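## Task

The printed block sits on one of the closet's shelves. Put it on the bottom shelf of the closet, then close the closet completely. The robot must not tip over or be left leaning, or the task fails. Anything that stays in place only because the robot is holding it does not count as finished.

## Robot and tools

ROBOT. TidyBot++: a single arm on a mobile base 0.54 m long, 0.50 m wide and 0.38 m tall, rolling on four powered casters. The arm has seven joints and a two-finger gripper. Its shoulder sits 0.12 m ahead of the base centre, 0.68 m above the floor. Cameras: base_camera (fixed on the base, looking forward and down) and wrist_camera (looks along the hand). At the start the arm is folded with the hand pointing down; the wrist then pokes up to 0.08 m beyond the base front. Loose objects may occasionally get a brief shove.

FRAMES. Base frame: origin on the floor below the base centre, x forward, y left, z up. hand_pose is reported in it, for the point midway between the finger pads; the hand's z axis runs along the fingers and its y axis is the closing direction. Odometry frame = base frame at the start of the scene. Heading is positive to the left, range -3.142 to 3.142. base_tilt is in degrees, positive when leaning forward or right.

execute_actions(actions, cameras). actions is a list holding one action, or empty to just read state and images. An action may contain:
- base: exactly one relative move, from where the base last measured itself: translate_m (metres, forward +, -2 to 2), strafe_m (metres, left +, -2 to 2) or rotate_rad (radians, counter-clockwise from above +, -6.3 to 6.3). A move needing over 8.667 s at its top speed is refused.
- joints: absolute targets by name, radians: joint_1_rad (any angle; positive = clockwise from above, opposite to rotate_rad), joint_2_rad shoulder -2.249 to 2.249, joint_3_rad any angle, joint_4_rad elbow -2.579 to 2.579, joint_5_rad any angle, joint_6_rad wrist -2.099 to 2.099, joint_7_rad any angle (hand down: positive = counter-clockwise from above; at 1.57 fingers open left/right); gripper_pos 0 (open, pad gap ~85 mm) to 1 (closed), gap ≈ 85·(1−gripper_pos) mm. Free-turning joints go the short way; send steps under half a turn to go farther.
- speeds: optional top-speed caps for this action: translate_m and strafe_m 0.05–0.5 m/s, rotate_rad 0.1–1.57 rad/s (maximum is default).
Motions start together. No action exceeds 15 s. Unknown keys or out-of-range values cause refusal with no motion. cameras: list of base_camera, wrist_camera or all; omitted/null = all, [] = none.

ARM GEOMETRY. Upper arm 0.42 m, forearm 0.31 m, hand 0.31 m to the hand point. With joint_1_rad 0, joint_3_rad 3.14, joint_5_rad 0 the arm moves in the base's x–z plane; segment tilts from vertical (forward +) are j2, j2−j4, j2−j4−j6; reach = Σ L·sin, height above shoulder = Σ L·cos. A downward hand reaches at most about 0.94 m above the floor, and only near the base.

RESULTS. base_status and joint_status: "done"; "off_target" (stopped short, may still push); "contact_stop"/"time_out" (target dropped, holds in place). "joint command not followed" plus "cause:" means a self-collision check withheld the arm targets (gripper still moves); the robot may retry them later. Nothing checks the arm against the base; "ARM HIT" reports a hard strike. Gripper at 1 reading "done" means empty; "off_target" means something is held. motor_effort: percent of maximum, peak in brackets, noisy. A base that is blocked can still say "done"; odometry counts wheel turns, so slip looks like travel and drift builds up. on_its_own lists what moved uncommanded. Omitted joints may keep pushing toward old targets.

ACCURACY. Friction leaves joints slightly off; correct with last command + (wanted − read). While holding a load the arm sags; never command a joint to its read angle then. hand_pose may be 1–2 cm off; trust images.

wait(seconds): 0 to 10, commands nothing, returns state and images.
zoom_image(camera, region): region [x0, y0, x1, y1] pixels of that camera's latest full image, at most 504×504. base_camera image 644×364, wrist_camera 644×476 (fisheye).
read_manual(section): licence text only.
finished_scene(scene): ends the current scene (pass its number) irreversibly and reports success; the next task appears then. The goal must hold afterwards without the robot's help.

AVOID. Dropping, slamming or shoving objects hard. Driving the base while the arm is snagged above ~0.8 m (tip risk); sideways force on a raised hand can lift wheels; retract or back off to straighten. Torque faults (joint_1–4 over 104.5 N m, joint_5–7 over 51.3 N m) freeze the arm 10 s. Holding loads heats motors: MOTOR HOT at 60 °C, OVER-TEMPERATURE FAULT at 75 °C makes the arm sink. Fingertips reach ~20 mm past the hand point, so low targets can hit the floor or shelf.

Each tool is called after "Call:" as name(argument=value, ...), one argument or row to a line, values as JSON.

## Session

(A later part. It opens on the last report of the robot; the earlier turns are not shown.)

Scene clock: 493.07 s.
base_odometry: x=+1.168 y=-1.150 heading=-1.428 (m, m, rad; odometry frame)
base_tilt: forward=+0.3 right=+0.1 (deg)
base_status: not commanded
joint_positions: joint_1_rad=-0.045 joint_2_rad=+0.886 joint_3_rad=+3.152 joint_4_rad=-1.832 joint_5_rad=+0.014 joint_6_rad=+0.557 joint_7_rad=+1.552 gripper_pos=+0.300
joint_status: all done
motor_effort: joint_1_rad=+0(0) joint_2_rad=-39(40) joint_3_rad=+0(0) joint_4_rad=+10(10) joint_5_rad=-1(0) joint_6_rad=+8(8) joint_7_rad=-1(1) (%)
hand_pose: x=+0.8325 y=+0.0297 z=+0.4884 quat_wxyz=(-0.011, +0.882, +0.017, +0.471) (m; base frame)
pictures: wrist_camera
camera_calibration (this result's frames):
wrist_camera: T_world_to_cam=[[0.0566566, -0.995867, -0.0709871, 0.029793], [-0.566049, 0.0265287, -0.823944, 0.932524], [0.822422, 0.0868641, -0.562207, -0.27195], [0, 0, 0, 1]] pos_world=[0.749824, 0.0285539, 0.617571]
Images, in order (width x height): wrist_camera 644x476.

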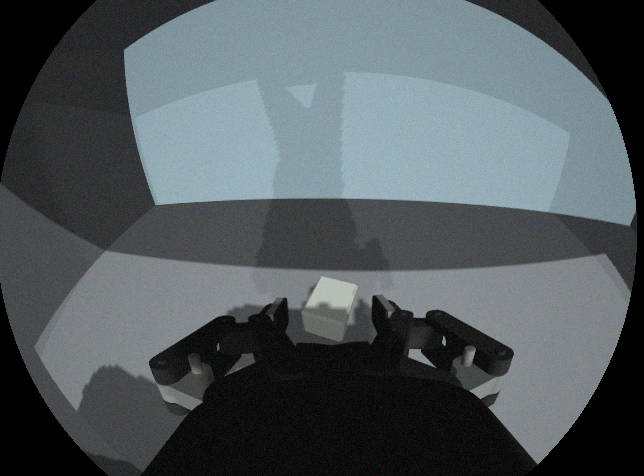

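Released on the shelf. Raise slightly and back out.

Call:
execute_actions(
  actions=[
    {"joints":{"joint_2_rad":0.85,"gripper_pos":0.0}},
  ],
  cameras=[],
)

Call:
execute_actions(
  actions=[
    {"base":{"translate_m":-0.55},"speeds":{"translate_m":0.3}},
  ],
)

Scene clock: 496.37 s.
base_odometry: x=+1.168 y=-1.150 heading=-1.428 (m, m, rad; odometry frame)
base_tilt: forward=+0.3 right=+0.0 (deg)
base_status: not commanded
joint_positions: joint_1_rad=-0.045 joint_2_rad=+0.861 joint_3_rad=+3.152 joint_4_rad=-1.832 joint_5_rad=+0.014 joint_6_rad=+0.557 joint_7_rad=+1.552 gripper_pos=+0.000
joint_status: all done
motor_effort: joint_1_rad=+0(0) joint_2_rad=-39(41) joint_3_rad=+0(0) joint_4_rad=+11(12) joint_5_rad=-1(1) joint_6_rad=+8(9) joint_7_rad=-1(1) (%)
hand_pose: x=+0.8370 y=+0.0299 z=+0.5059 quat_wxyz=(-0.011, +0.876, +0.017, +0.482) (m; base frame)
pictures: none
No camera images: the call's "cameras" was empty. Leave "cameras" out to get every camera's image.

Scene clock: 499.23 s.
base_odometry: x=+1.089 y=-0.606 heading=-1.428 (m, m, rad; odometry frame)
base_tilt: forward=+0.2 right=+0.0 (deg)
base_status: done
joint_positions: joint_1_rad=-0.042 joint_2_rad=+0.861 joint_3_rad=+3.152 joint_4_rad=-1.833 joint_5_rad=+0.014 joint_6_rad=+0.558 joint_7_rad=+1.552 gripper_pos=+0.000
joint_status: not commanded
motor_effort: joint_1_rad=+0(4) joint_2_rad=-39(42) joint_3_rad=+0(2) joint_4_rad=+11(13) joint_5_rad=-1(1) joint_6_rad=+8(9) joint_7_rad=+0(1) (%)
hand_pose: x=+0.8364 y=+0.0279 z=+0.5055 quat_wxyz=(-0.010, +0.876, +0.016, +0.482) (m; base frame)
pictures: base_camera, wrist_camera
camera_calibration (this result's frames):
wrist_camera: T_world_to_cam=[[0.0556649, -0.995943, -0.0707029, 0.0297403], [-0.546435, 0.0288785, -0.837003, 0.938978], [0.835649, 0.0852263, -0.542611, -0.286346], [0, 0, 0, 1]] pos_world=[0.75072, 0.0269076, 0.632656]
Images, in order (width x height): base_camera 644x364, wrist_camera 644x476.

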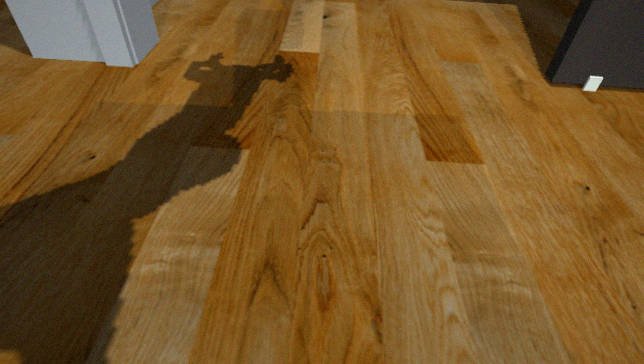

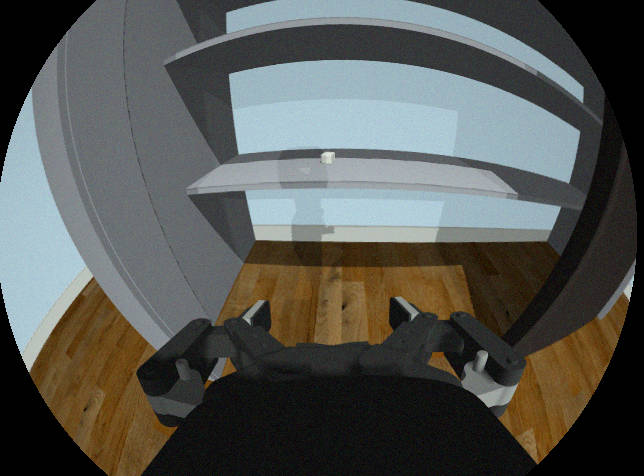

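Call:
execute_actions(
  actions=[
    {"joints":{"joint_1_rad":0.055,"joint_2_rad":-0.03,"joint_4_rad":-2.0,"joint_6_rad":0.36,"joint_7_rad":0.0,"gripper_pos":1.0}},
  ],
  cameras=[],
)

Call:
execute_actions(
  actions=[
    {"base":{"strafe_m":-0.5}},
  ],
)

Scene clock: 507.43 s.
base_odometry: x=+1.089 y=-0.606 heading=-1.428 (m, m, rad; odometry frame)
base_tilt: forward=+0.2 right=+0.0 (deg)
base_status: not commanded
joint_positions: joint_1_rad=+0.038 joint_2_rad=-0.021 joint_3_rad=+3.152 joint_4_rad=-1.978 joint_5_rad=+0.014 joint_6_rad=+0.406 joint_7_rad=+0.036 gripper_pos=+0.999
joint_status: all done
motor_effort: joint_1_rad=+1(1) joint_2_rad=-19(42) joint_3_rad=+1(0) joint_4_rad=+20(20) joint_5_rad=+0(1) joint_6_rad=+10(10) joint_7_rad=+0(1) (%)
hand_pose: x=+0.7121 y=-0.0253 z=+0.9903 quat_wxyz=(-0.481, +0.497, -0.493, +0.527) (m; base frame)
pictures: none
No camera images: the call's "cameras" was empty. Leave "cameras" out to get every camera's image.

Scene clock: 509.80 s.
base_odometry: x=+0.594 y=-0.677 heading=-1.428 (m, m, rad; odometry frame)
base_tilt: forward=+0.2 right=+0.0 (deg)
base_status: done
joint_positions: joint_1_rad=+0.048 joint_2_rad=-0.021 joint_3_rad=+3.154 joint_4_rad=-1.979 joint_5_rad=+0.014 joint_6_rad=+0.405 joint_7_rad=+0.036 gripper_pos=+0.999
joint_status: not commanded
motor_effort: joint_1_rad=+0(4) joint_2_rad=-20(20) joint_3_rad=+1(4) joint_4_rad=+20(20) joint_5_rad=-1(1) joint_6_rad=+10(10) joint_7_rad=-1(1) (%)
hand_pose: x=+0.7117 y=-0.0334 z=+0.9896 quat_wxyz=(-0.477, +0.494, -0.497, +0.530) (m; base frame)
pictures: base_camera, wrist_camera
camera_calibration (this result's frames):
wrist_camera: T_world_to_cam=[[0.069445, -0.00448825, -0.997576, 0.95035], [0.0445847, 0.999005, -0.00139097, 0.0626721], [0.996589, -0.04438, 0.069576, -0.638888], [0, 0, 0, 1]] pos_world=[0.567917, -0.0866982, 0.992584]
Images, in order (width x height): base_camera 644x364, wrist_camera 644x476.

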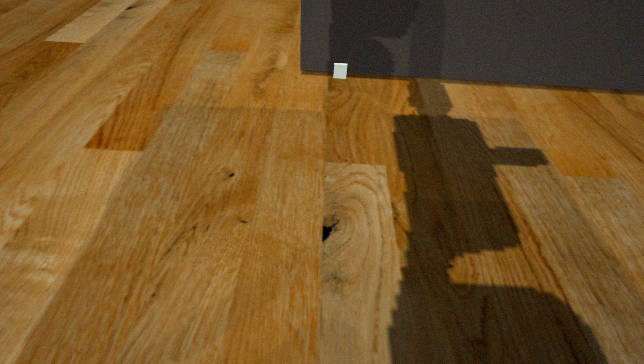

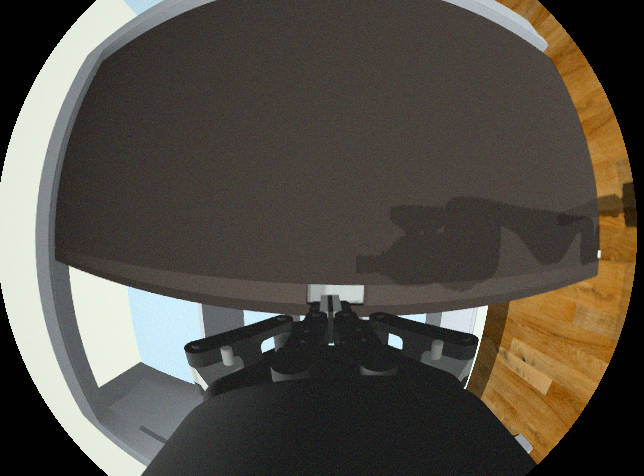

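Call:
execute_actions(
  actions=[
    {"base":{"strafe_m":0.034},"joints":{"joint_1_rad":0.045},"speeds":{"strafe_m":0.06}},
  ],
  cameras=[],
)

Call:
execute_actions(
  actions=[
    {"base":{"translate_m":0.11},"speeds":{"translate_m":0.1}},
  ],
)

Scene clock: 515.70 s.
base_odometry: x=+0.628 y=-0.672 heading=-1.428 (m, m, rad; odometry frame)
base_tilt: forward=+0.2 right=+0.0 (deg)
base_status: done
joint_positions: joint_1_rad=+0.048 joint_2_rad=-0.021 joint_3_rad=+3.155 joint_4_rad=-1.979 joint_5_rad=+0.014 joint_6_rad=+0.405 joint_7_rad=+0.036 gripper_pos=+0.999
joint_status: all done
motor_effort: joint_1_rad=+1(2) joint_2_rad=-19(20) joint_3_rad=+1(2) joint_4_rad=+19(20) joint_5_rad=-1(0) joint_6_rad=+10(10) joint_7_rad=+0(0) (%)
hand_pose: x=+0.7117 y=-0.0334 z=+0.9896 quat_wxyz=(-0.477, +0.494, -0.497, +0.530) (m; base frame)
pictures: none
No camera images: the call's "cameras" was empty. Leave "cameras" out to get every camera's image.

Scene clock: 517.37 s.
base_odometry: x=+0.644 y=-0.781 heading=-1.429 (m, m, rad; odometry frame)
base_tilt: forward=+0.3 right=+0.0 (deg)
base_status: done
joint_positions: joint_1_rad=+0.048 joint_2_rad=-0.023 joint_3_rad=+3.155 joint_4_rad=-1.980 joint_5_rad=+0.014 joint_6_rad=+0.404 joint_7_rad=+0.036 gripper_pos=+0.999
joint_status: not commanded
motor_effort: joint_1_rad=+1(0) joint_2_rad=-20(22) joint_3_rad=+1(0) joint_4_rad=+20(20) joint_5_rad=-1(1) joint_6_rad=+10(10) joint_7_rad=+0(0) (%)
hand_pose: x=+0.7111 y=-0.0334 z=+0.9894 quat_wxyz=(-0.477, +0.494, -0.497, +0.530) (m; base frame)
pictures: base_camera, wrist_camera
camera_calibration (this result's frames):
wrist_camera: T_world_to_cam=[[0.0686292, -0.00442352, -0.997632, 0.950848], [0.0445795, 0.999005, -0.00136289, 0.0626382], [0.996646, -0.0443805, 0.0687581, -0.637546], [0, 0, 0, 1]] pos_world=[0.567359, -0.0866644, 0.992519]
Images, in order (width x height): base_camera 644x364, wrist_camera 644x476.

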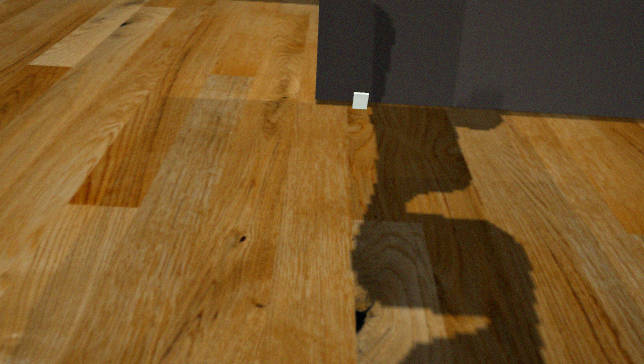

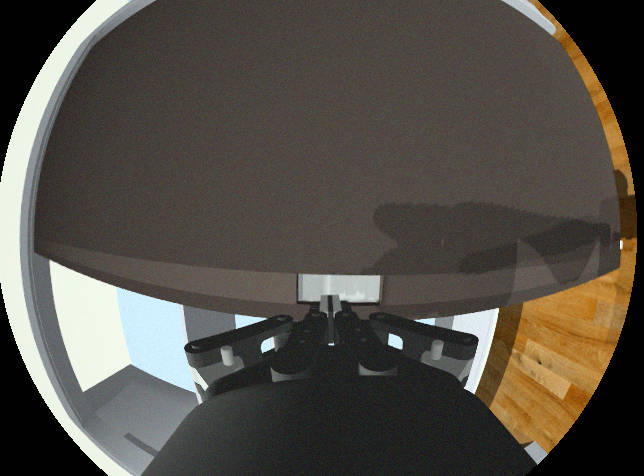

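Call:
execute_actions(
  actions=[
    {"base":{"translate_m":0.062},"speeds":{"translate_m":0.06}},
  ],
)

Scene clock: 521.53 s.
base_odometry: x=+0.652 y=-0.843 heading=-1.429 (m, m, rad; odometry frame)
base_tilt: forward=+0.2 right=+0.0 (deg)
base_status: done
joint_positions: joint_1_rad=+0.048 joint_2_rad=-0.024 joint_3_rad=+3.155 joint_4_rad=-1.980 joint_5_rad=+0.014 joint_6_rad=+0.403 joint_7_rad=+0.036 gripper_pos=+0.999
joint_status: not commanded
motor_effort: joint_1_rad=+0(0) joint_2_rad=-20(23) joint_3_rad=+0(0) joint_4_rad=+20(20) joint_5_rad=-1(0) joint_6_rad=+10(10) joint_7_rad=+0(0) (%)
hand_pose: x=+0.7108 y=-0.0333 z=+0.9896 quat_wxyz=(-0.477, +0.494, -0.497, +0.530) (m; base frame)
pictures: base_camera, wrist_camera
camera_calibration (this result's frames):
wrist_camera: T_world_to_cam=[[0.0687917, -0.00442366, -0.997621, 0.950926], [0.0445835, 0.999005, -0.0013555, 0.0626276], [0.996634, -0.0443842, 0.0689204, -0.637381], [0, 0, 0, 1]] pos_world=[0.567028, -0.0866483, 0.992678]
Images, in order (width x height): base_camera 644x364, wrist_camera 644x476.

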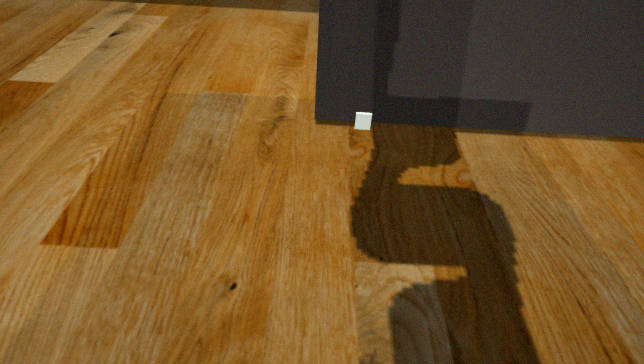

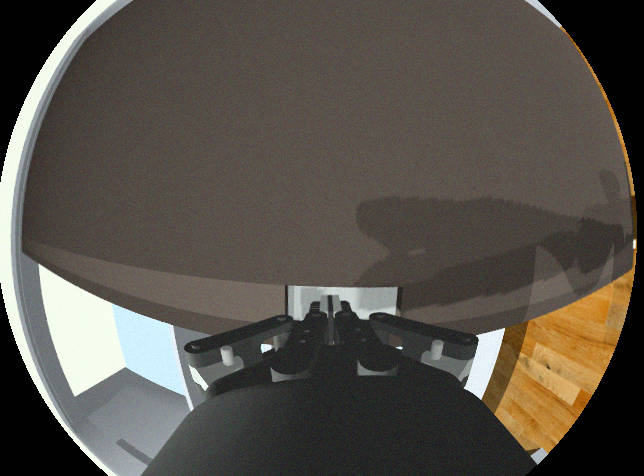

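Call:
execute_actions(
  actions=[
    {"base":{"translate_m":0.018},"speeds":{"translate_m":0.05}},
  ],
)

Scene clock: 526.23 s.
base_odometry: x=+0.655 y=-0.861 heading=-1.429 (m, m, rad; odometry frame)
base_tilt: forward=+0.3 right=+0.0 (deg)
base_status: done
joint_positions: joint_1_rad=+0.048 joint_2_rad=-0.037 joint_3_rad=+3.155 joint_4_rad=-1.992 joint_5_rad=+0.014 joint_6_rad=+0.401 joint_7_rad=+0.036 gripper_pos=+0.999
joint_status: not commanded
motor_effort: joint_1_rad=+0(1) joint_2_rad=-19(20) joint_3_rad=+1(0) joint_4_rad=+20(24) joint_5_rad=-1(1) joint_6_rad=+10(11) joint_7_rad=+0(0) (%)
hand_pose: x=+0.7053 y=-0.0331 z=+0.9893 quat_wxyz=(-0.477, +0.494, -0.498, +0.530) (m; base frame)
pictures: base_camera, wrist_camera
camera_calibration (this result's frames):
wrist_camera: T_world_to_cam=[[0.0673797, -0.00418137, -0.997719, 0.952141], [0.0446102, 0.999004, -0.00117406, 0.0623986], [0.99673, -0.0444294, 0.0674991, -0.630616], [0, 0, 0, 1]] pos_world=[0.561615, -0.086373, 0.992608]
Images, in order (width x height): base_camera 644x364, wrist_camera 644x476.

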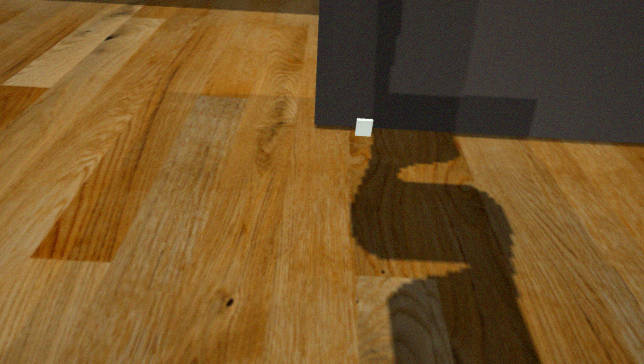

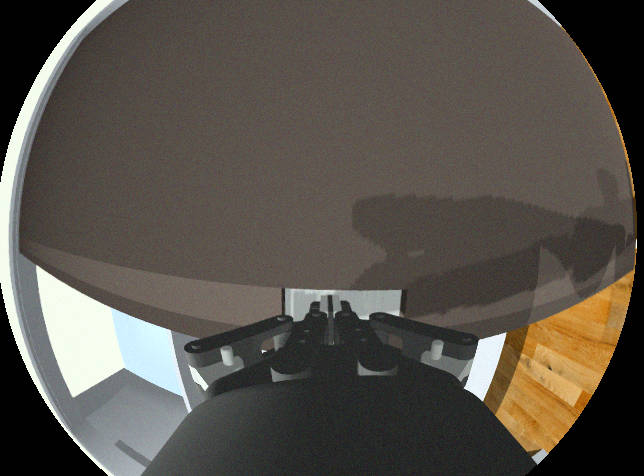

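Call:
execute_actions(
  actions=[
    {"base":{"strafe_m":0.2},"speeds":{"strafe_m":0.1}},
  ],
)

Scene clock: 531.67 s.
base_odometry: x=+0.853 y=-0.833 heading=-1.429 (m, m, rad; odometry frame)
base_tilt: forward=+0.2 right=+0.0 (deg)
base_status: done
joint_positions: joint_1_rad=+0.057 joint_2_rad=-0.037 joint_3_rad=+3.165 joint_4_rad=-1.992 joint_5_rad=+0.014 joint_6_rad=+0.401 joint_7_rad=+0.036 gripper_pos=+0.999
joint_status: not commanded
motor_effort: joint_1_rad=+0(7) joint_2_rad=-19(20) joint_3_rad=+1(8) joint_4_rad=+20(21) joint_5_rad=+0(2) joint_6_rad=+10(10) joint_7_rad=+0(0) (%)
hand_pose: x=+0.7047 y=-0.0442 z=+0.9893 quat_wxyz=(-0.472, +0.489, -0.503, +0.534) (m; base frame)
pictures: base_camera, wrist_camera
camera_calibration (this result's frames):
wrist_camera: T_world_to_cam=[[0.0673166, -0.00501819, -0.997719, 0.952145], [0.0633112, 0.997994, -0.000747934, 0.0598669], [0.995721, -0.0631164, 0.0674993, -0.63062], [0, 0, 0, 1]] pos_world=[0.560036, -0.0947712, 0.992584]
Images, in order (width x height): base_camera 644x364, wrist_camera 644x476.

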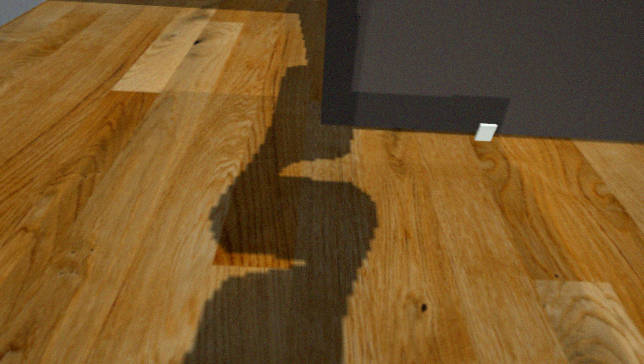

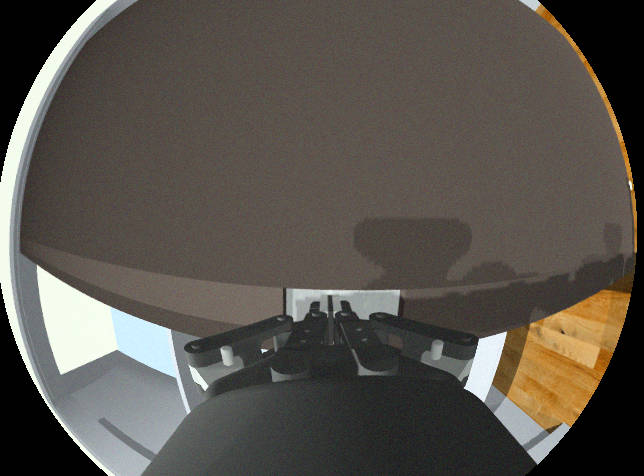

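Call:
execute_actions(
  actions=[
    {"base":{"translate_m":0.006},"speeds":{"translate_m":0.05}},
  ],
  cameras=[],
)

Call:
execute_actions(
  actions=[
    {"base":{"strafe_m":0.22},"speeds":{"strafe_m":0.1}},
  ],
  cameras=["wrist_camera"],
)

Scene clock: 534.87 s.
base_odometry: x=+0.854 y=-0.839 heading=-1.429 (m, m, rad; odometry frame)
base_tilt: forward=+0.2 right=+0.0 (deg)
base_status: done
joint_positions: joint_1_rad=+0.057 joint_2_rad=-0.040 joint_3_rad=+3.165 joint_4_rad=-1.994 joint_5_rad=+0.014 joint_6_rad=+0.400 joint_7_rad=+0.036 gripper_pos=+0.999
joint_status: not commanded
motor_effort: joint_1_rad=+1(1) joint_2_rad=-18(20) joint_3_rad=+1(1) joint_4_rad=+20(22) joint_5_rad=-1(0) joint_6_rad=+9(11) joint_7_rad=-1(0) (%)
hand_pose: x=+0.7037 y=-0.0441 z=+0.9899 quat_wxyz=(-0.472, +0.489, -0.502, +0.534) (m; base frame)
pictures: none
No camera images: the call's "cameras" was empty. Leave "cameras" out to get every camera's image.

Scene clock: 537.73 s.
base_odometry: x=+1.072 y=-0.808 heading=-1.429 (m, m, rad; odometry frame)
base_tilt: forward=+0.2 right=+0.0 (deg)
base_status: done
joint_positions: joint_1_rad=+0.057 joint_2_rad=-0.040 joint_3_rad=+3.165 joint_4_rad=-1.994 joint_5_rad=+0.014 joint_6_rad=+0.400 joint_7_rad=+0.036 gripper_pos=+0.999
joint_status: not commanded
motor_effort: joint_1_rad=+0(8) joint_2_rad=-19(20) joint_3_rad=+1(8) joint_4_rad=+19(21) joint_5_rad=-1(2) joint_6_rad=+10(10) joint_7_rad=+0(0) (%)
hand_pose: x=+0.7037 y=-0.0444 z=+0.9899 quat_wxyz=(-0.472, +0.489, -0.503, +0.534) (m; base frame)
pictures: wrist_camera
camera_calibration (this result's frames):
wrist_camera: T_world_to_cam=[[0.0678941, -0.00482208, -0.997681, 0.952308], [0.0637785, 0.997964, -0.000483195, 0.0595302], [0.995652, -0.0635978, 0.0680634, -0.630174], [0, 0, 0, 1]] pos_world=[0.558981, -0.0948946, 0.99302]
Images, in order (width x height): wrist_camera 644x476.

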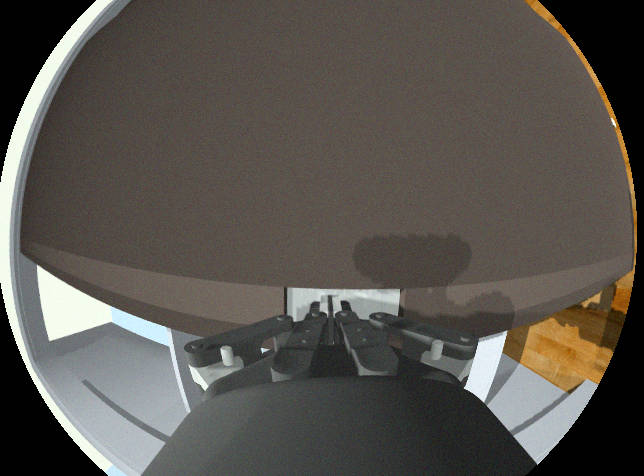

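Call:
execute_actions(
  actions=[
    {"base":{"translate_m":0.006},"speeds":{"translate_m":0.05}},
  ],
  cameras=[],
)

Call:
execute_actions(
  actions=[
    {"base":{"strafe_m":0.22},"speeds":{"strafe_m":0.1}},
  ],
  cameras=["wrist_camera"],
)

Call:
execute_actions(
  actions=[
    {"base":{"translate_m":0.005},"speeds":{"translate_m":0.05}},
  ],
  cameras=[],
)

Call:
execute_actions(
  actions=[
    {"base":{"strafe_m":0.15},"speeds":{"strafe_m":0.08}},
  ],
)

Scene clock: 543.63 s.
base_odometry: x=+1.072 y=-0.813 heading=-1.429 (m, m, rad; odometry frame)
base_tilt: forward=+0.2 right=+0.0 (deg)
base_status: done
joint_positions: joint_1_rad=+0.057 joint_2_rad=-0.042 joint_3_rad=+3.165 joint_4_rad=-1.995 joint_5_rad=+0.014 joint_6_rad=+0.399 joint_7_rad=+0.036 gripper_pos=+0.999
joint_status: not commanded
motor_effort: joint_1_rad=+0(1) joint_2_rad=-17(20) joint_3_rad=+0(0) joint_4_rad=+20(22) joint_5_rad=-1(1) joint_6_rad=+8(11) joint_7_rad=+0(0) (%)
hand_pose: x=+0.7030 y=-0.0443 z=+0.9902 quat_wxyz=(-0.472, +0.489, -0.502, +0.534) (m; base frame)
pictures: none
No camera images: the call's "cameras" was empty. Leave "cameras" out to get every camera's image.

Scene clock: 546.50 s.
base_odometry: x=+1.290 y=-0.783 heading=-1.429 (m, m, rad; odometry frame)
base_tilt: forward=+0.2 right=-0.1 (deg)
base_status: done
joint_positions: joint_1_rad=+0.057 joint_2_rad=-0.041 joint_3_rad=+3.165 joint_4_rad=-1.995 joint_5_rad=+0.013 joint_6_rad=+0.399 joint_7_rad=+0.036 gripper_pos=+0.999
joint_status: not commanded
motor_effort: joint_1_rad=+1(8) joint_2_rad=-19(20) joint_3_rad=+0(8) joint_4_rad=+20(20) joint_5_rad=-1(2) joint_6_rad=+10(10) joint_7_rad=+0(0) (%)
hand_pose: x=+0.7032 y=-0.0443 z=+0.9899 quat_wxyz=(-0.472, +0.489, -0.503, +0.534) (m; base frame)
pictures: wrist_camera
camera_calibration (this result's frames):
wrist_camera: T_world_to_cam=[[0.0677821, -0.00457344, -0.99769, 0.952493], [0.0637802, 0.997964, -0.000241526, 0.0592673], [0.995659, -0.0636165, 0.0679358, -0.629535], [0, 0, 0, 1]] pos_world=[0.55846, -0.0948393, 0.993075]
Images, in order (width x height): wrist_camera 644x476.

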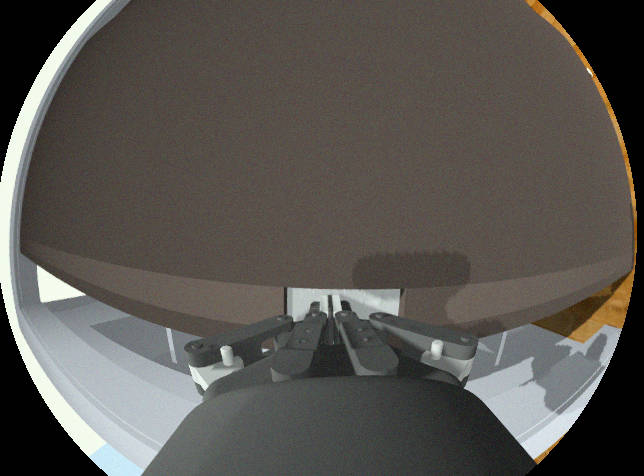

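Scene clock: 547.00 s.
base_odometry: x=+1.291 y=-0.787 heading=-1.429 (m, m, rad; odometry frame)
base_tilt: forward=+0.2 right=+0.0 (deg)
base_status: done
joint_positions: joint_1_rad=+0.057 joint_2_rad=-0.042 joint_3_rad=+3.165 joint_4_rad=-1.995 joint_5_rad=+0.013 joint_6_rad=+0.398 joint_7_rad=+0.036 gripper_pos=+0.999
joint_status: not commanded
motor_effort: joint_1_rad=+0(1) joint_2_rad=-17(21) joint_3_rad=+0(0) joint_4_rad=+19(24) joint_5_rad=-1(0) joint_6_rad=+9(11) joint_7_rad=-1(0) (%)
hand_pose: x=+0.7030 y=-0.0443 z=+0.9896 quat_wxyz=(-0.472, +0.489, -0.503, +0.534) (m; base frame)
pictures: none
No camera images: the call's "cameras" was empty. Leave "cameras" out to get every camera's image.

Scene clock: 549.47 s.
base_odometry: x=+1.440 y=-0.766 heading=-1.429 (m, m, rad; odometry frame)
base_tilt: forward=+0.2 right=+0.0 (deg)
base_status: done
joint_positions: joint_1_rad=+0.059 joint_2_rad=-0.042 joint_3_rad=+3.167 joint_4_rad=-1.995 joint_5_rad=+0.013 joint_6_rad=+0.398 joint_7_rad=+0.036 gripper_pos=+0.999
joint_status: not commanded
motor_effort: joint_1_rad=+0(7) joint_2_rad=-19(19) joint_3_rad=+1(7) joint_4_rad=+20(21) joint_5_rad=+0(1) joint_6_rad=+10(10) joint_7_rad=-1(0) (%)
hand_pose: x=+0.7028 y=-0.0466 z=+0.9896 quat_wxyz=(-0.471, +0.488, -0.504, +0.535) (m; base frame)
pictures: base_camera, wrist_camera
camera_calibration (this result's frames):
wrist_camera: T_world_to_cam=[[0.0667554, -0.00443228, -0.99776, 0.952971], [0.0676568, 0.997709, 0.0000945439, 0.0584705], [0.995473, -0.0675115, 0.0669023, -0.628307], [0, 0, 0, 1]] pos_world=[0.55789, -0.0965306, 0.992865]
Images, in order (width x height): base_camera 644x364, wrist_camera 644x476.

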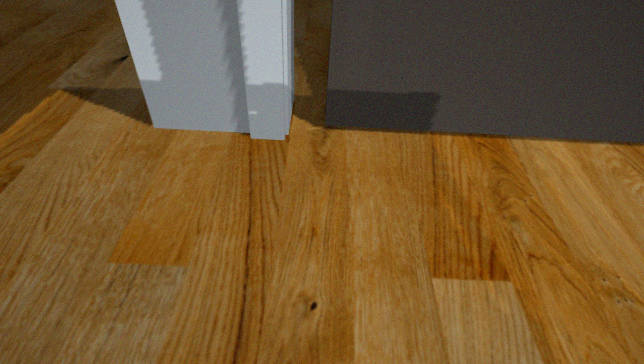

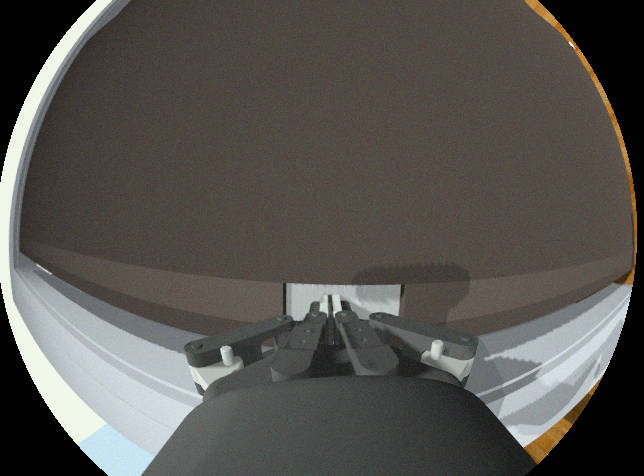

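Call:
execute_actions(
  actions=[
    {"base":{"strafe_m":0.055},"speeds":{"strafe_m":0.05}},
  ],
)

Scene clock: 553.33 s.
base_odometry: x=+1.494 y=-0.759 heading=-1.429 (m, m, rad; odometry frame)
base_tilt: forward=+0.2 right=+0.0 (deg)
base_status: done
joint_positions: joint_1_rad=+0.059 joint_2_rad=-0.042 joint_3_rad=+3.168 joint_4_rad=-1.995 joint_5_rad=+0.013 joint_6_rad=+0.398 joint_7_rad=+0.036 gripper_pos=+0.999
joint_status: not commanded
motor_effort: joint_1_rad=+0(6) joint_2_rad=-19(21) joint_3_rad=+0(7) joint_4_rad=+20(20) joint_5_rad=+0(2) joint_6_rad=+10(10) joint_7_rad=-1(1) (%)
hand_pose: x=+0.7027 y=-0.0479 z=+0.9896 quat_wxyz=(-0.470, +0.488, -0.505, +0.535) (m; base frame)
pictures: base_camera, wrist_camera
camera_calibration (this result's frames):
wrist_camera: T_world_to_cam=[[0.0667493, -0.00451421, -0.99776, 0.952971], [0.0699161, 0.997553, 0.000164055, 0.0581489], [0.995317, -0.0697704, 0.0669016, -0.628304], [0, 0, 0, 1]] pos_world=[0.557686, -0.0975417, 0.992861]
Images, in order (width x height): base_camera 644x364, wrist_camera 644x476.

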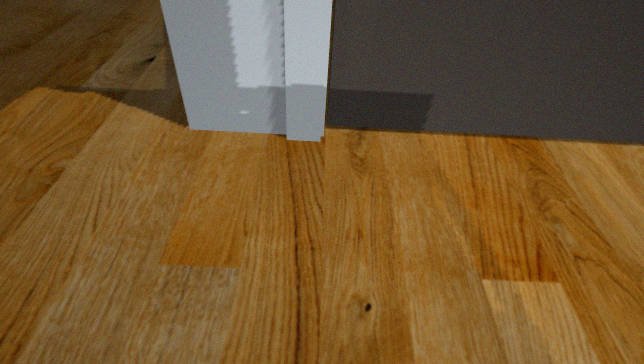

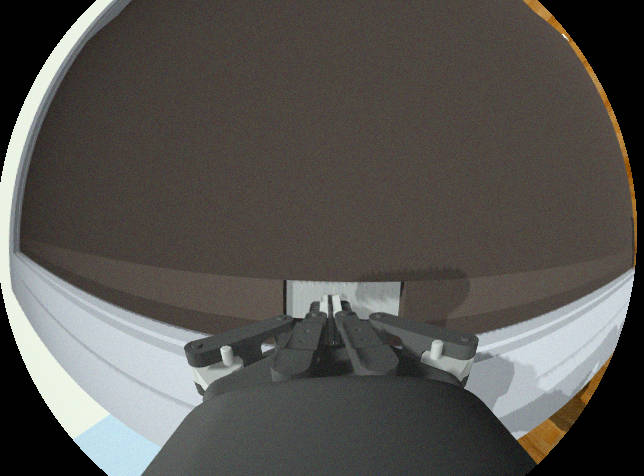

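Continue until it hits the stop.

Call:
execute_actions(
  actions=[
    {"base":{"strafe_m":0.025},"speeds":{"strafe_m":0.05}},
  ],
)

Scene clock: 556.37 s.
base_odometry: x=+1.519 y=-0.755 heading=-1.429 (m, m, rad; odometry frame)
base_tilt: forward=+0.3 right=+0.0 (deg)
base_status: done
joint_positions: joint_1_rad=+0.074 joint_2_rad=-0.042 joint_3_rad=+3.187 joint_4_rad=-1.995 joint_5_rad=+0.013 joint_6_rad=+0.398 joint_7_rad=+0.036 gripper_pos=+0.999
joint_status: not commanded
motor_effort: joint_1_rad=-6(8) joint_2_rad=-19(20) joint_3_rad=-6(8) joint_4_rad=+20(20) joint_5_rad=+1(2) joint_6_rad=+10(10) joint_7_rad=+0(0) (%)
hand_pose: x=+0.7010 y=-0.0674 z=+0.9896 quat_wxyz=(-0.462, +0.479, -0.513, +0.543) (m; base frame)
pictures: base_camera, wrist_camera
camera_calibration (this result's frames):
wrist_camera: T_world_to_cam=[[0.0666401, -0.00585508, -0.99776, 0.952979], [0.102876, 0.994694, 0.00103398, 0.0535804], [0.992459, -0.102714, 0.0668888, -0.628168], [0, 0, 0, 1]] pos_world=[0.554412, -0.112238, 0.992806]
Images, in order (width x height): base_camera 644x364, wrist_camera 644x476.

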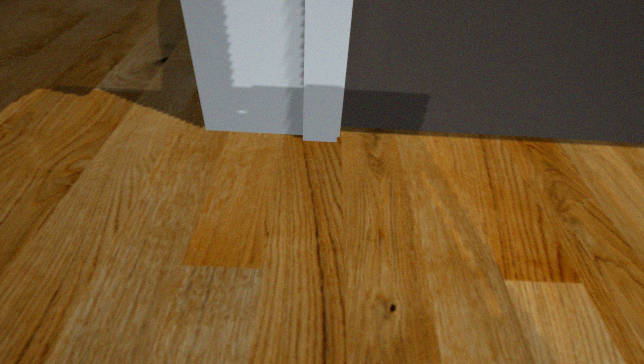

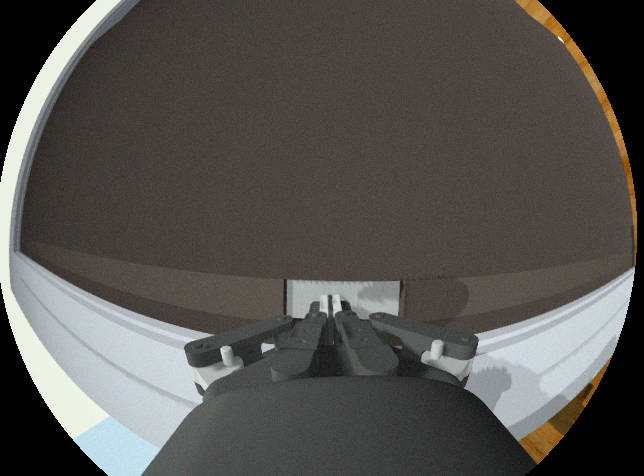

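Call:
execute_actions(
  actions=[],
)

Scene clock: 567.43 s.
base_odometry: x=+1.519 y=-0.755 heading=-1.429 (m, m, rad; odometry frame)
base_tilt: forward=+0.2 right=+0.0 (deg)
base_status: done
joint_positions: joint_1_rad=+0.074 joint_2_rad=-0.042 joint_3_rad=+3.187 joint_4_rad=-1.995 joint_5_rad=+0.013 joint_6_rad=+0.398 joint_7_rad=+0.036 gripper_pos=+0.999
joint_status: not commanded
motor_effort: joint_1_rad=-5(8) joint_2_rad=-19(20) joint_3_rad=-5(8) joint_4_rad=+21(20) joint_5_rad=+1(2) joint_6_rad=+10(10) joint_7_rad=-1(0) (%)
hand_pose: x=+0.7010 y=-0.0675 z=+0.9896 quat_wxyz=(-0.462, +0.479, -0.513, +0.543) (m; base frame)
pictures: base_camera, wrist_camera
camera_calibration (this result's frames):
wrist_camera: T_world_to_cam=[[0.0666392, -0.00586282, -0.99776, 0.952979], [0.1031, 0.99467, 0.00104123, 0.0535489], [0.992436, -0.102938, 0.0668885, -0.628167], [0, 0, 0, 1]] pos_world=[0.554389, -0.112339, 0.992805]
Images, in order (width x height): base_camera 644x364, wrist_camera 644x476.

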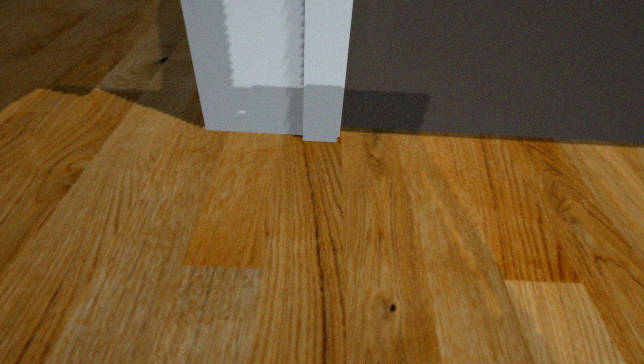

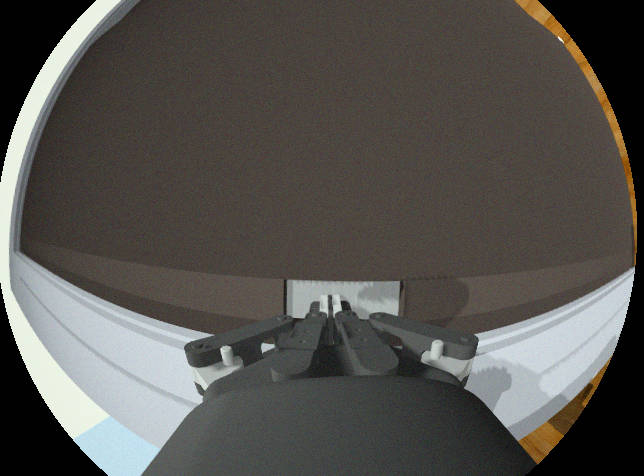

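Call:
execute_actions(
  actions=[
    {"base":{"strafe_m":-0.03},"speeds":{"strafe_m":0.05}},
  ],
  cameras=["wrist_camera"],
)

Call:
execute_actions(
  actions=[
    {"base":{"translate_m":-0.45},"speeds":{"translate_m":0.3}},
  ],
)

Scene clock: 570.73 s.
base_odometry: x=+1.489 y=-0.759 heading=-1.429 (m, m, rad; odometry frame)
base_tilt: forward=+0.2 right=+0.0 (deg)
base_status: done
joint_positions: joint_1_rad=+0.058 joint_2_rad=-0.042 joint_3_rad=+3.166 joint_4_rad=-1.995 joint_5_rad=+0.013 joint_6_rad=+0.398 joint_7_rad=+0.036 gripper_pos=+0.999
joint_status: not commanded
motor_effort: joint_1_rad=+1(5) joint_2_rad=-19(19) joint_3_rad=+1(5) joint_4_rad=+20(20) joint_5_rad=-1(1) joint_6_rad=+10(10) joint_7_rad=+0(1) (%)
hand_pose: x=+0.7029 y=-0.0453 z=+0.9896 quat_wxyz=(-0.472, +0.489, -0.503, +0.534) (m; base frame)
pictures: wrist_camera
camera_calibration (this result's frames):
wrist_camera: T_world_to_cam=[[0.0667721, -0.004212, -0.997759, 0.952969], [0.0655752, 0.997848, 0.000176056, 0.0586086], [0.995611, -0.06544, 0.0669046, -0.628311], [0, 0, 0, 1]] pos_world=[0.558079, -0.0955853, 0.99286]
Images, in order (width x height): wrist_camera 644x476.

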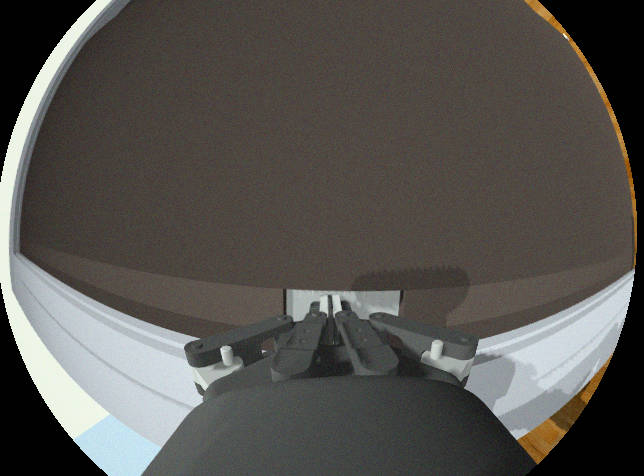

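Scene clock: 573.20 s.
base_odometry: x=+1.426 y=-0.314 heading=-1.429 (m, m, rad; odometry frame)
base_tilt: forward=+0.2 right=+0.0 (deg)
base_status: done
joint_positions: joint_1_rad=+0.058 joint_2_rad=-0.039 joint_3_rad=+3.166 joint_4_rad=-1.995 joint_5_rad=+0.013 joint_6_rad=+0.398 joint_7_rad=+0.036 gripper_pos=+0.999
joint_status: not commanded
motor_effort: joint_1_rad=+0(1) joint_2_rad=-19(22) joint_3_rad=+0(1) joint_4_rad=+20(21) joint_5_rad=+0(1) joint_6_rad=+9(10) joint_7_rad=+0(0) (%)
hand_pose: x=+0.7036 y=-0.0453 z=+0.9882 quat_wxyz=(-0.471, +0.489, -0.504, +0.533) (m; base frame)
pictures: base_camera, wrist_camera
camera_calibration (this result's frames):
wrist_camera: T_world_to_cam=[[0.0643221, -0.00406814, -0.997921, 0.953404], [0.0655722, 0.997848, 0.000158694, 0.05862], [0.995773, -0.0654461, 0.0644504, -0.626625], [0, 0, 0, 1]] pos_world=[0.558807, -0.0956254, 0.991799]
Images, in order (width x height): base_camera 644x364, wrist_camera 644x476.

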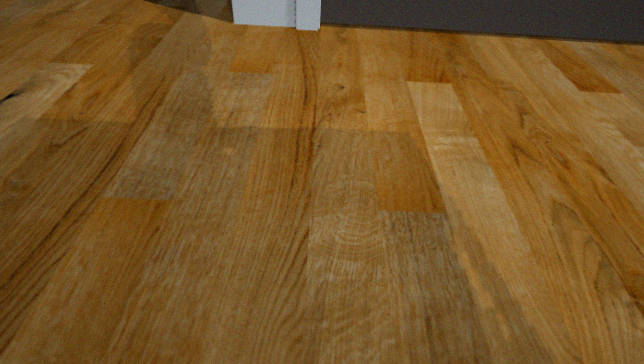

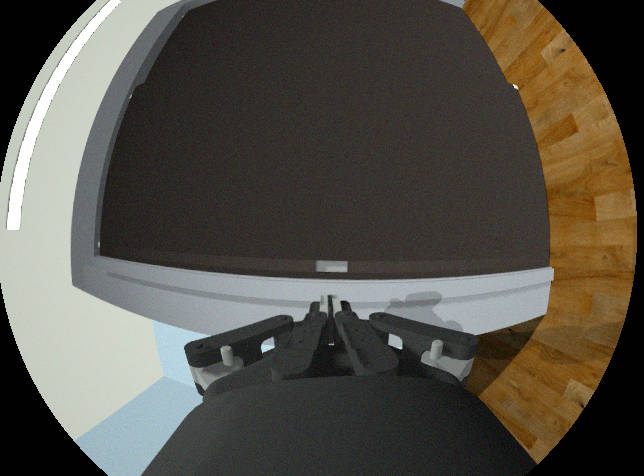

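Call:
execute_actions(
  actions=[
    {"base":{"translate_m":-0.5},"joints":{"joint_7_rad":1.57}},
  ],
  cameras=["wrist_camera"],
)

Scene clock: 580.73 s.
base_odometry: x=+1.355 y=+0.181 heading=-1.429 (m, m, rad; odometry frame)
base_tilt: forward=+0.2 right=+0.0 (deg)
base_status: done
joint_positions: joint_1_rad=+0.058 joint_2_rad=-0.038 joint_3_rad=+3.166 joint_4_rad=-1.995 joint_5_rad=+0.013 joint_6_rad=+0.398 joint_7_rad=+1.552 gripper_pos=+0.999
joint_status: all done
motor_effort: joint_1_rad=+0(1) joint_2_rad=-19(22) joint_3_rad=+1(1) joint_4_rad=+20(21) joint_5_rad=+0(0) joint_6_rad=+10(10) joint_7_rad=+0(0) (%)
hand_pose: x=+0.7040 y=-0.0454 z=+0.9874 quat_wxyz=(+0.024, +0.702, -0.030, +0.711) (m; base frame)
pictures: wrist_camera
camera_calibration (this result's frames):
wrist_camera: T_world_to_cam=[[-0.0245161, -0.998162, -0.0554237, 0.0394386], [0.00469233, 0.0553249, -0.998457, 1.04479], [0.999688, -0.0247384, 0.00332735, -0.567515], [0, 0, 0, 1]] pos_world=[0.563403, -0.032476, 1.04725]
Images, in order (width x height): wrist_camera 644x476.

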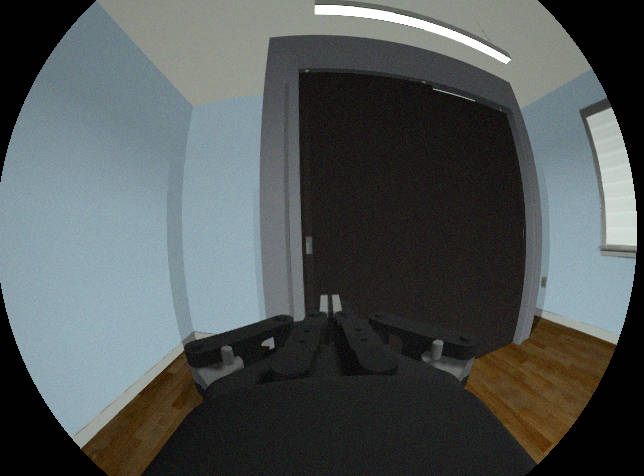

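Call:
zoom_image(
  camera="wrist_camera",
  region=[280, 50, 560, 350],
)

Region (280, 50, 560, 350) of wrist_camera's 644x476 image, scaled by 1.680; it fills the left 470 columns of this view, and the rest is white.

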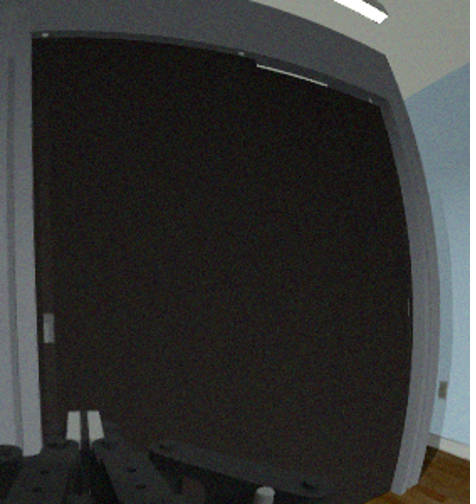

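Call:
execute_actions(
  actions=[
    {"base":{"strafe_m":-0.75}},
  ],
  cameras=["wrist_camera"],
)

Call:
zoom_image(
  camera="wrist_camera",
  region=[150, 30, 500, 350],
)

Scene clock: 592.20 s.
base_odometry: x=+0.613 y=+0.075 heading=-1.429 (m, m, rad; odometry frame)
base_tilt: forward=+0.3 right=+0.0 (deg)
base_status: done
joint_positions: joint_1_rad=+0.054 joint_2_rad=-0.038 joint_3_rad=+3.162 joint_4_rad=-1.995 joint_5_rad=+0.013 joint_6_rad=+0.398 joint_7_rad=+1.552 gripper_pos=+0.999
joint_status: not commanded
motor_effort: joint_1_rad=+0(2) joint_2_rad=-19(19) joint_3_rad=+0(2) joint_4_rad=+20(20) joint_5_rad=-1(0) joint_6_rad=+10(10) joint_7_rad=+0(0) (%)
hand_pose: x=+0.7043 y=-0.0413 z=+0.9874 quat_wxyz=(+0.022, +0.702, -0.027, +0.711) (m; base frame)
pictures: wrist_camera
camera_calibration (this result's frames):
wrist_camera: T_world_to_cam=[[-0.0176579, -0.998314, -0.0552861, 0.03853], [0.0043049, 0.0552183, -0.998465, 1.04484], [0.999835, -0.0178688, 0.00332261, -0.567487], [0, 0, 0, 1]] pos_world=[0.563576, -0.0293693, 1.04725]
Images, in order (width x height): wrist_camera 644x476.

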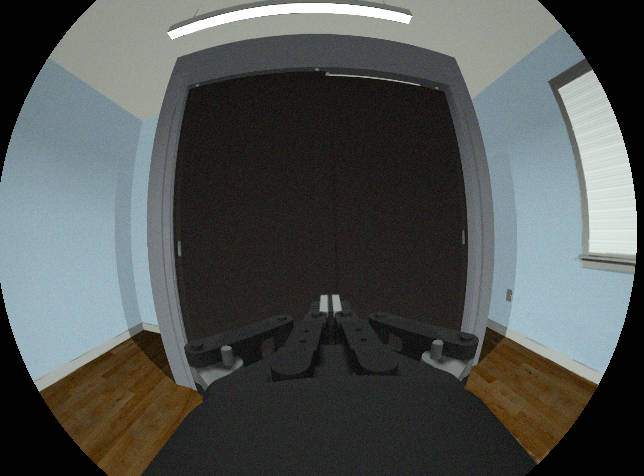

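Region (150, 30, 500, 350) of wrist_camera's 644x476 image, scaled by 1.440; it fills the top 461 rows of this view, and the rest is white.

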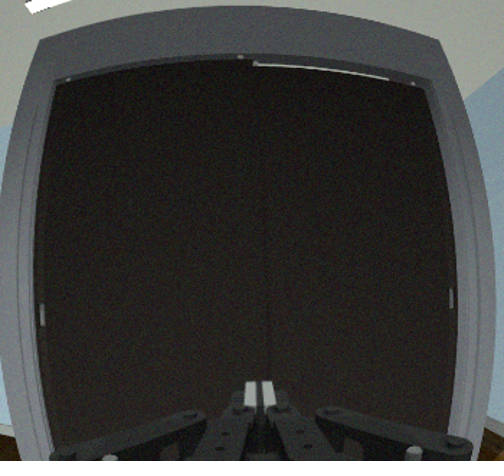

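Both doors appear closed. Finishing scene 1.

Call:
finished_scene(
  scene=1,
)

The scene is finished: the task was done.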